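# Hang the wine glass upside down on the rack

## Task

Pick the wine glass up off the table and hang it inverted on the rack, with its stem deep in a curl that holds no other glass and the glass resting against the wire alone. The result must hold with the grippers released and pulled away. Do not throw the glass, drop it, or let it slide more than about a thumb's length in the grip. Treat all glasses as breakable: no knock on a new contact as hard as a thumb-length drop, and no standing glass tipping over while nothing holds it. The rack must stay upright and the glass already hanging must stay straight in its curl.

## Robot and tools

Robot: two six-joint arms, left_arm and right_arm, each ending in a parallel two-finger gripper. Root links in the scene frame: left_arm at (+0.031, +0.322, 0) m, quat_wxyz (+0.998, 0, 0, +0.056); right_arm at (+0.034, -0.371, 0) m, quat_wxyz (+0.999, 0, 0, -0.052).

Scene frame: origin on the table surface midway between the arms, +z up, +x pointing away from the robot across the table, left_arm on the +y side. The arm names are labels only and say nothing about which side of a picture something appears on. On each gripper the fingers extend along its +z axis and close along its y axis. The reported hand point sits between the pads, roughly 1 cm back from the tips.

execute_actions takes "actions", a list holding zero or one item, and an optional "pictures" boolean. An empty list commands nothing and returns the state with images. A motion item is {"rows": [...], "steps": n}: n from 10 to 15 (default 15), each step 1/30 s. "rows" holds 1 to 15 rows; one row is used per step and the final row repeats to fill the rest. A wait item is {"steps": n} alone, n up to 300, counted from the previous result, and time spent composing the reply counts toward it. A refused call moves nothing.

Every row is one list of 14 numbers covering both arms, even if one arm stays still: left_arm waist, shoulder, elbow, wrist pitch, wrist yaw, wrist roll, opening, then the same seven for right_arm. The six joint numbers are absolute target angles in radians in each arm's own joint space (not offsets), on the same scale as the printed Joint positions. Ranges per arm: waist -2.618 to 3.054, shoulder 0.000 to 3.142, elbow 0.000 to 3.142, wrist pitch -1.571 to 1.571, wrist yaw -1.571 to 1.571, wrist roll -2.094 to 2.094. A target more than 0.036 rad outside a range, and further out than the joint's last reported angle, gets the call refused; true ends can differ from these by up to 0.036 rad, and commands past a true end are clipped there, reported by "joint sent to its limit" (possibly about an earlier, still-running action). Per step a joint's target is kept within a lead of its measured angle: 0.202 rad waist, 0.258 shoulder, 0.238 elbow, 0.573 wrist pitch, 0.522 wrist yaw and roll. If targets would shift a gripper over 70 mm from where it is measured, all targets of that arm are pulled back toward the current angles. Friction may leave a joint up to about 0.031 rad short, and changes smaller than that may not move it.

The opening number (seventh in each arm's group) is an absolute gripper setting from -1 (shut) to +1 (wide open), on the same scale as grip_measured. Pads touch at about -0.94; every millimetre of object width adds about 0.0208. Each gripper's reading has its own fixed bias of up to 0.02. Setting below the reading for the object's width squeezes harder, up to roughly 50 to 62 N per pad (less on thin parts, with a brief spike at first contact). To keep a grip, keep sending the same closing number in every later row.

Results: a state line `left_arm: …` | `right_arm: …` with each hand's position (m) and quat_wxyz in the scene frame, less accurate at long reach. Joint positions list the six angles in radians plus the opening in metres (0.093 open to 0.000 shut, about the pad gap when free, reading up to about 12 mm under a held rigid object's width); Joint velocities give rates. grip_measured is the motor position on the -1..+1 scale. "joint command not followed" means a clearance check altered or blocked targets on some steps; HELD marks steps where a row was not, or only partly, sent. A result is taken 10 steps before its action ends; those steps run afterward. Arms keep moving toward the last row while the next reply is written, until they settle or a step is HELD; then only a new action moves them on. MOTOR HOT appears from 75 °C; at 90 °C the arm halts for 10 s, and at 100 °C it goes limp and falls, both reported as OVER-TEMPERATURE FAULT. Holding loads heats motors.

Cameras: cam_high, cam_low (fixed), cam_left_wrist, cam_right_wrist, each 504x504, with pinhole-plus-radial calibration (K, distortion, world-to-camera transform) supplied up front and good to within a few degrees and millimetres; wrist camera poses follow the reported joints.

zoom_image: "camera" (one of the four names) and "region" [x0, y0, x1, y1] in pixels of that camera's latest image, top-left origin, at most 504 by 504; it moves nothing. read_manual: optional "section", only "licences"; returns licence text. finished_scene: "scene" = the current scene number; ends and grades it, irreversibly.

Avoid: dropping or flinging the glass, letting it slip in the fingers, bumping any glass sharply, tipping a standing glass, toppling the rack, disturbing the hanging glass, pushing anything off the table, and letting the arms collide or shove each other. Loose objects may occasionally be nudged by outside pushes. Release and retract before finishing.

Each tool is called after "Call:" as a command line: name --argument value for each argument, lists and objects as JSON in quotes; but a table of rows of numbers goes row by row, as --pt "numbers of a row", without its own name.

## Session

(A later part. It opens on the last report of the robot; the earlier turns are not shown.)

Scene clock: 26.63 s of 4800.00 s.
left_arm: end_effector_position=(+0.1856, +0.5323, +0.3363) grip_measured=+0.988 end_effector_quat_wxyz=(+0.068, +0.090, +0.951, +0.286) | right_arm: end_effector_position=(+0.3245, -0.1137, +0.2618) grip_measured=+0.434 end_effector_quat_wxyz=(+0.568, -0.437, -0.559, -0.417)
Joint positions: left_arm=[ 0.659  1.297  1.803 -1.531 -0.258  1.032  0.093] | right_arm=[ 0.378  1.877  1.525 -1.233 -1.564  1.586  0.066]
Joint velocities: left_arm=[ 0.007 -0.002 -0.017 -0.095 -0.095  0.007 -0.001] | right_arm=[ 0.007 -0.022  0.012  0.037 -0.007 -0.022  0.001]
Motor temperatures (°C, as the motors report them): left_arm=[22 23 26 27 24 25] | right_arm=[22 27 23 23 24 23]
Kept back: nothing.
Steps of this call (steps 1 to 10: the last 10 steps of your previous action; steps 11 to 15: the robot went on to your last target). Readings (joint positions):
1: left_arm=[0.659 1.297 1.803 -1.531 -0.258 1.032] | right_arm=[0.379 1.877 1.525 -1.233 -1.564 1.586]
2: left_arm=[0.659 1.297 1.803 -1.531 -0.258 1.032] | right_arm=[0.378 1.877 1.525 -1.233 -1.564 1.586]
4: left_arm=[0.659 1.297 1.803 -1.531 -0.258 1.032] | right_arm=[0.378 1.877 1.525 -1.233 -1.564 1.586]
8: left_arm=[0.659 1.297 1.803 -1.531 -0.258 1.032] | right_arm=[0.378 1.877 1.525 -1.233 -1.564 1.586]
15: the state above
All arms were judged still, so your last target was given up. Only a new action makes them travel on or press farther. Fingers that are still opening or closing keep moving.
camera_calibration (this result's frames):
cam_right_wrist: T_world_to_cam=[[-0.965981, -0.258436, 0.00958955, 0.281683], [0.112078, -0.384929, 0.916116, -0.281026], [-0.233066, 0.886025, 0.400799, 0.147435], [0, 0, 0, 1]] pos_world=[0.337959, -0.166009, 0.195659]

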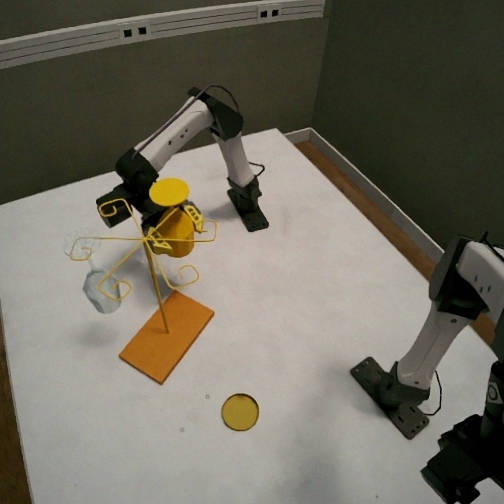

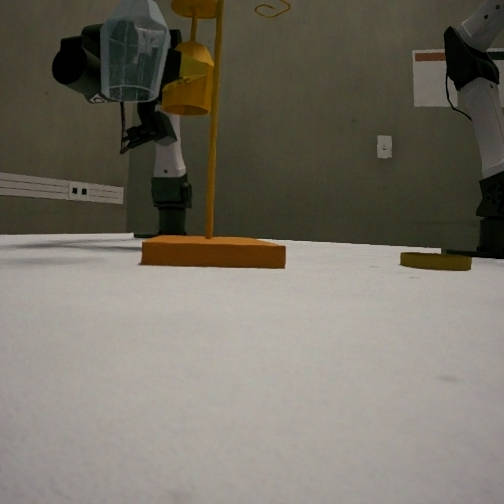

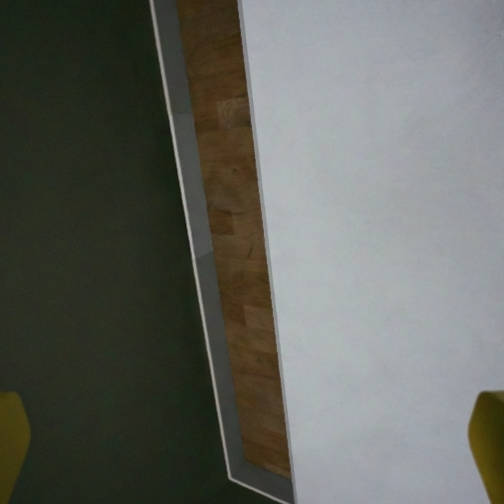

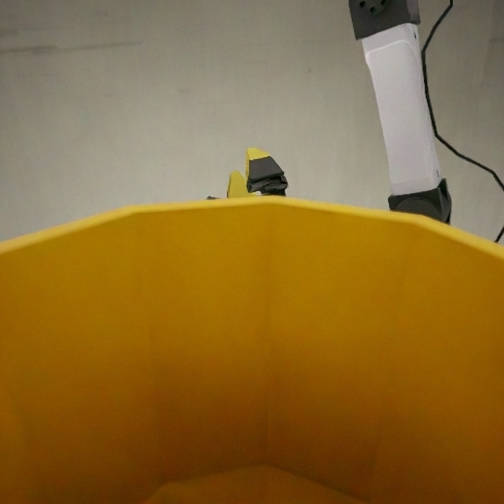

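Call:
execute_actions --actions '[{"rows":[[0.659,1.297,1.803,-1.531,-0.258,1.032,1,0.375,1.855,1.51,-1.22,-1.57,1.58,1]]}]'

Call:
execute_actions --actions '[{"rows":[[0.659,1.297,1.803,-1.531,-0.258,1.032,1,0.375,1.94,1.36,-0.99,-1.57,1.58,1]]}]'

Call:
execute_actions --actions '[{"rows":[[0.659,1.297,1.803,-1.531,-0.258,1.032,1,0.375,2.02,1.23,-0.78,-1.57,1.58,1]]}]'

Call:
execute_actions --actions '[{"rows":[[0.659,1.297,1.803,-1.531,-0.258,1.032,1,-0.4,2.02,1.23,-0.78,-1.57,1.58,1]]}]'

Call:
execute_actions --actions '[{"steps":40}]'

Call:
finished_scene --scene 1

Scene clock: 27.70 s of 4800.00 s.
left_arm: end_effector_position=(+0.1856, +0.5323, +0.3363) grip_measured=+0.988 end_effector_quat_wxyz=(+0.068, +0.090, +0.951, +0.286) | right_arm: end_effector_position=(+0.3245, -0.1137, +0.2618) grip_measured=+1.000 end_effector_quat_wxyz=(+0.568, -0.437, -0.559, -0.417)
Joint positions: left_arm=[ 0.659  1.297  1.803 -1.531 -0.258  1.032  0.093] | right_arm=[ 0.378  1.877  1.525 -1.233 -1.564  1.586  0.093]
Joint velocities: left_arm=[-0.017  0.012  0.017 -0.022  0.022 -0.022 -0.001] | right_arm=[ 0.007  0.007 -0.002 -0.037  0.007 -0.022  0.   ]
Motor temperatures (°C, as the motors report them): left_arm=[22 23 26 27 24 25] | right_arm=[22 27 23 23 24 23]
Steps of this call (steps 1 to 27: nothing new was sent; steps 28 to 32: the first 5 steps of this action). Readings (joint positions):
28: left_arm=[0.659 1.297 1.803 -1.531 -0.258 1.032] | right_arm=[0.378 1.877 1.525 -1.233 -1.564 1.586]
29: left_arm=[0.659 1.297 1.803 -1.531 -0.258 1.032] | right_arm=[0.378 1.877 1.525 -1.233 -1.564 1.586]
31: left_arm=[0.659 1.297 1.803 -1.531 -0.258 1.032] | right_arm=[0.378 1.877 1.525 -1.233 -1.564 1.586]
32: the state above

Scene clock: 28.20 s of 4800.00 s.
left_arm: end_effector_position=(+0.1856, +0.5323, +0.3363) grip_measured=+0.988 end_effector_quat_wxyz=(+0.068, +0.090, +0.951, +0.286) | right_arm: end_effector_position=(+0.3239, -0.1138, +0.2122) grip_measured=+1.000 end_effector_quat_wxyz=(+0.579, -0.445, -0.548, -0.408)
Joint positions: left_arm=[ 0.659  1.297  1.803 -1.531 -0.258  1.032  0.093] | right_arm=[ 0.378  1.926  1.382 -1.08  -1.574  1.585  0.093]
Joint velocities: left_arm=[-0.002 -0.012 -0.007  0.022 -0.066  0.037  0.001] | right_arm=[-0.002  0.481 -0.408  0.462  0.095 -0.007  0.   ]
Motor temperatures (°C, as the motors report them): left_arm=[22 23 26 27 24 25] | right_arm=[22 27 23 23 24 23]
Steps of this call (steps 1 to 10: the last 10 steps of your previous action; steps 11 to 15: the first 5 steps of this action). Readings (joint positions):
11: left_arm=[0.659 1.297 1.803 -1.531 -0.258 1.032] | right_arm=[0.378 1.877 1.499 -1.190 -1.573 1.586]
12: left_arm=[0.659 1.297 1.803 -1.531 -0.258 1.032] | right_arm=[0.378 1.879 1.462 -1.148 -1.578 1.585]
14: left_arm=[0.659 1.297 1.803 -1.531 -0.258 1.032] | right_arm=[0.378 1.909 1.400 -1.097 -1.577 1.585]
15: the state above

Scene clock: 28.70 s of 4800.00 s.
left_arm: end_effector_position=(+0.1856, +0.5323, +0.3363) grip_measured=+0.988 end_effector_quat_wxyz=(+0.068, +0.090, +0.951, +0.286) | right_arm: end_effector_position=(+0.3226, -0.1142, +0.1559) grip_measured=+1.000 end_effector_quat_wxyz=(+0.578, -0.443, -0.550, -0.410)
Joint positions: left_arm=[ 0.659  1.297  1.803 -1.531 -0.258  1.032  0.093] | right_arm=[ 0.378  2.004  1.252 -0.866 -1.574  1.585  0.093]
Joint velocities: left_arm=[-0.002  0.007  0.007  0.007 -0.066 -0.007 -0.   ] | right_arm=[ 0.002  0.447 -0.388  0.33   0.081  0.022  0.   ]
Motor temperatures (°C, as the motors report them): left_arm=[22 23 26 27 24 25] | right_arm=[22 27 23 23 24 23]
Steps of this call (steps 1 to 10: the last 10 steps of your previous action; steps 11 to 15: the first 5 steps of this action). Readings (joint positions):
11: left_arm=[0.659 1.297 1.803 -1.531 -0.258 1.032] | right_arm=[0.378 1.953 1.342 -0.972 -1.574 1.585]
12: left_arm=[0.659 1.297 1.803 -1.531 -0.258 1.032] | right_arm=[0.378 1.957 1.315 -0.930 -1.577 1.585]
14: left_arm=[0.659 1.297 1.803 -1.531 -0.258 1.032] | right_arm=[0.378 1.988 1.267 -0.881 -1.576 1.585]
15: the state above

Scene clock: 29.20 s of 4800.00 s.
left_arm: end_effector_position=(+0.1856, +0.5323, +0.3363) grip_measured=+0.988 end_effector_quat_wxyz=(+0.068, +0.090, +0.951, +0.286) | right_arm: end_effector_position=(+0.3812, -0.1963, +0.1436) grip_measured=+1.000 end_effector_quat_wxyz=(+0.510, -0.503, -0.498, -0.488)
Joint positions: left_arm=[ 0.659  1.297  1.803 -1.531 -0.258  1.032  0.093] | right_arm=[ 0.12   2.027  1.234 -0.79  -1.568  1.585  0.093]
Joint velocities: left_arm=[-0.002 -0.007  0.002 -0.007 -0.022 -0.051  0.   ] | right_arm=[-2.005  0.017  0.007  0.11  -0.051  0.022  0.   ]
Motor temperatures (°C, as the motors report them): left_arm=[22 23 26 27 24 25] | right_arm=[22 27 23 23 24 23]
Steps of this call (steps 1 to 10: the last 10 steps of your previous action; steps 11 to 15: the first 5 steps of this action). Readings (joint positions):
11: left_arm=[0.659 1.297 1.803 -1.531 -0.258 1.032] | right_arm=[0.359 2.027 1.234 -0.802 -1.568 1.585]
12: left_arm=[0.659 1.297 1.803 -1.531 -0.258 1.032] | right_arm=[0.318 2.027 1.234 -0.801 -1.568 1.585]
14: left_arm=[0.659 1.297 1.803 -1.531 -0.258 1.032] | right_arm=[0.191 2.027 1.234 -0.794 -1.568 1.585]
15: the state above

Scene clock: 30.53 s of 4800.00 s.
left_arm: end_effector_position=(+0.1856, +0.5323, +0.3363) grip_measured=+0.988 end_effector_quat_wxyz=(+0.068, +0.090, +0.951, +0.286) | right_arm: end_effector_position=(+0.4228, -0.3934, +0.1436) grip_measured=+1.000 end_effector_quat_wxyz=(-0.362, +0.612, +0.356, +0.606)
Joint positions: left_arm=[ 0.659  1.297  1.803 -1.531 -0.258  1.032  0.093] | right_arm=[-0.403  2.027  1.234 -0.776 -1.568  1.585  0.093]
Joint velocities: left_arm=[-0.002 -0.002  0.002  0.037 -0.022  0.066 -0.001] | right_arm=[ 0.007 -0.002 -0.012  0.007 -0.066 -0.051  0.   ]
Motor temperatures (°C, as the motors report them): left_arm=[22 23 26 27 24 25] | right_arm=[22 27 23 23 24 23]
Kept back: nothing.
Steps of this call (steps 1 to 10: the last 10 steps of your previous action; steps 11 to 30: the robot went on to your last target; steps 31 to 40: nothing new was sent). Readings (joint positions):
1: left_arm=[0.659 1.297 1.803 -1.531 -0.258 1.032] | right_arm=[0.048 2.027 1.234 -0.787 -1.568 1.585]
2: left_arm=[0.659 1.297 1.803 -1.531 -0.258 1.032] | right_arm=[-0.026 2.027 1.234 -0.784 -1.568 1.585]
4: left_arm=[0.659 1.297 1.803 -1.531 -0.258 1.032] | right_arm=[-0.173 2.027 1.234 -0.780 -1.568 1.585]
8: left_arm=[0.659 1.297 1.803 -1.531 -0.258 1.032] | right_arm=[-0.413 2.027 1.234 -0.776 -1.568 1.585]
40: the state above
All arms were judged still, so your last target was given up. Only a new action makes them travel on or press farther. Fingers that are still opening or closing keep moving.

The scene is finished: the task was done.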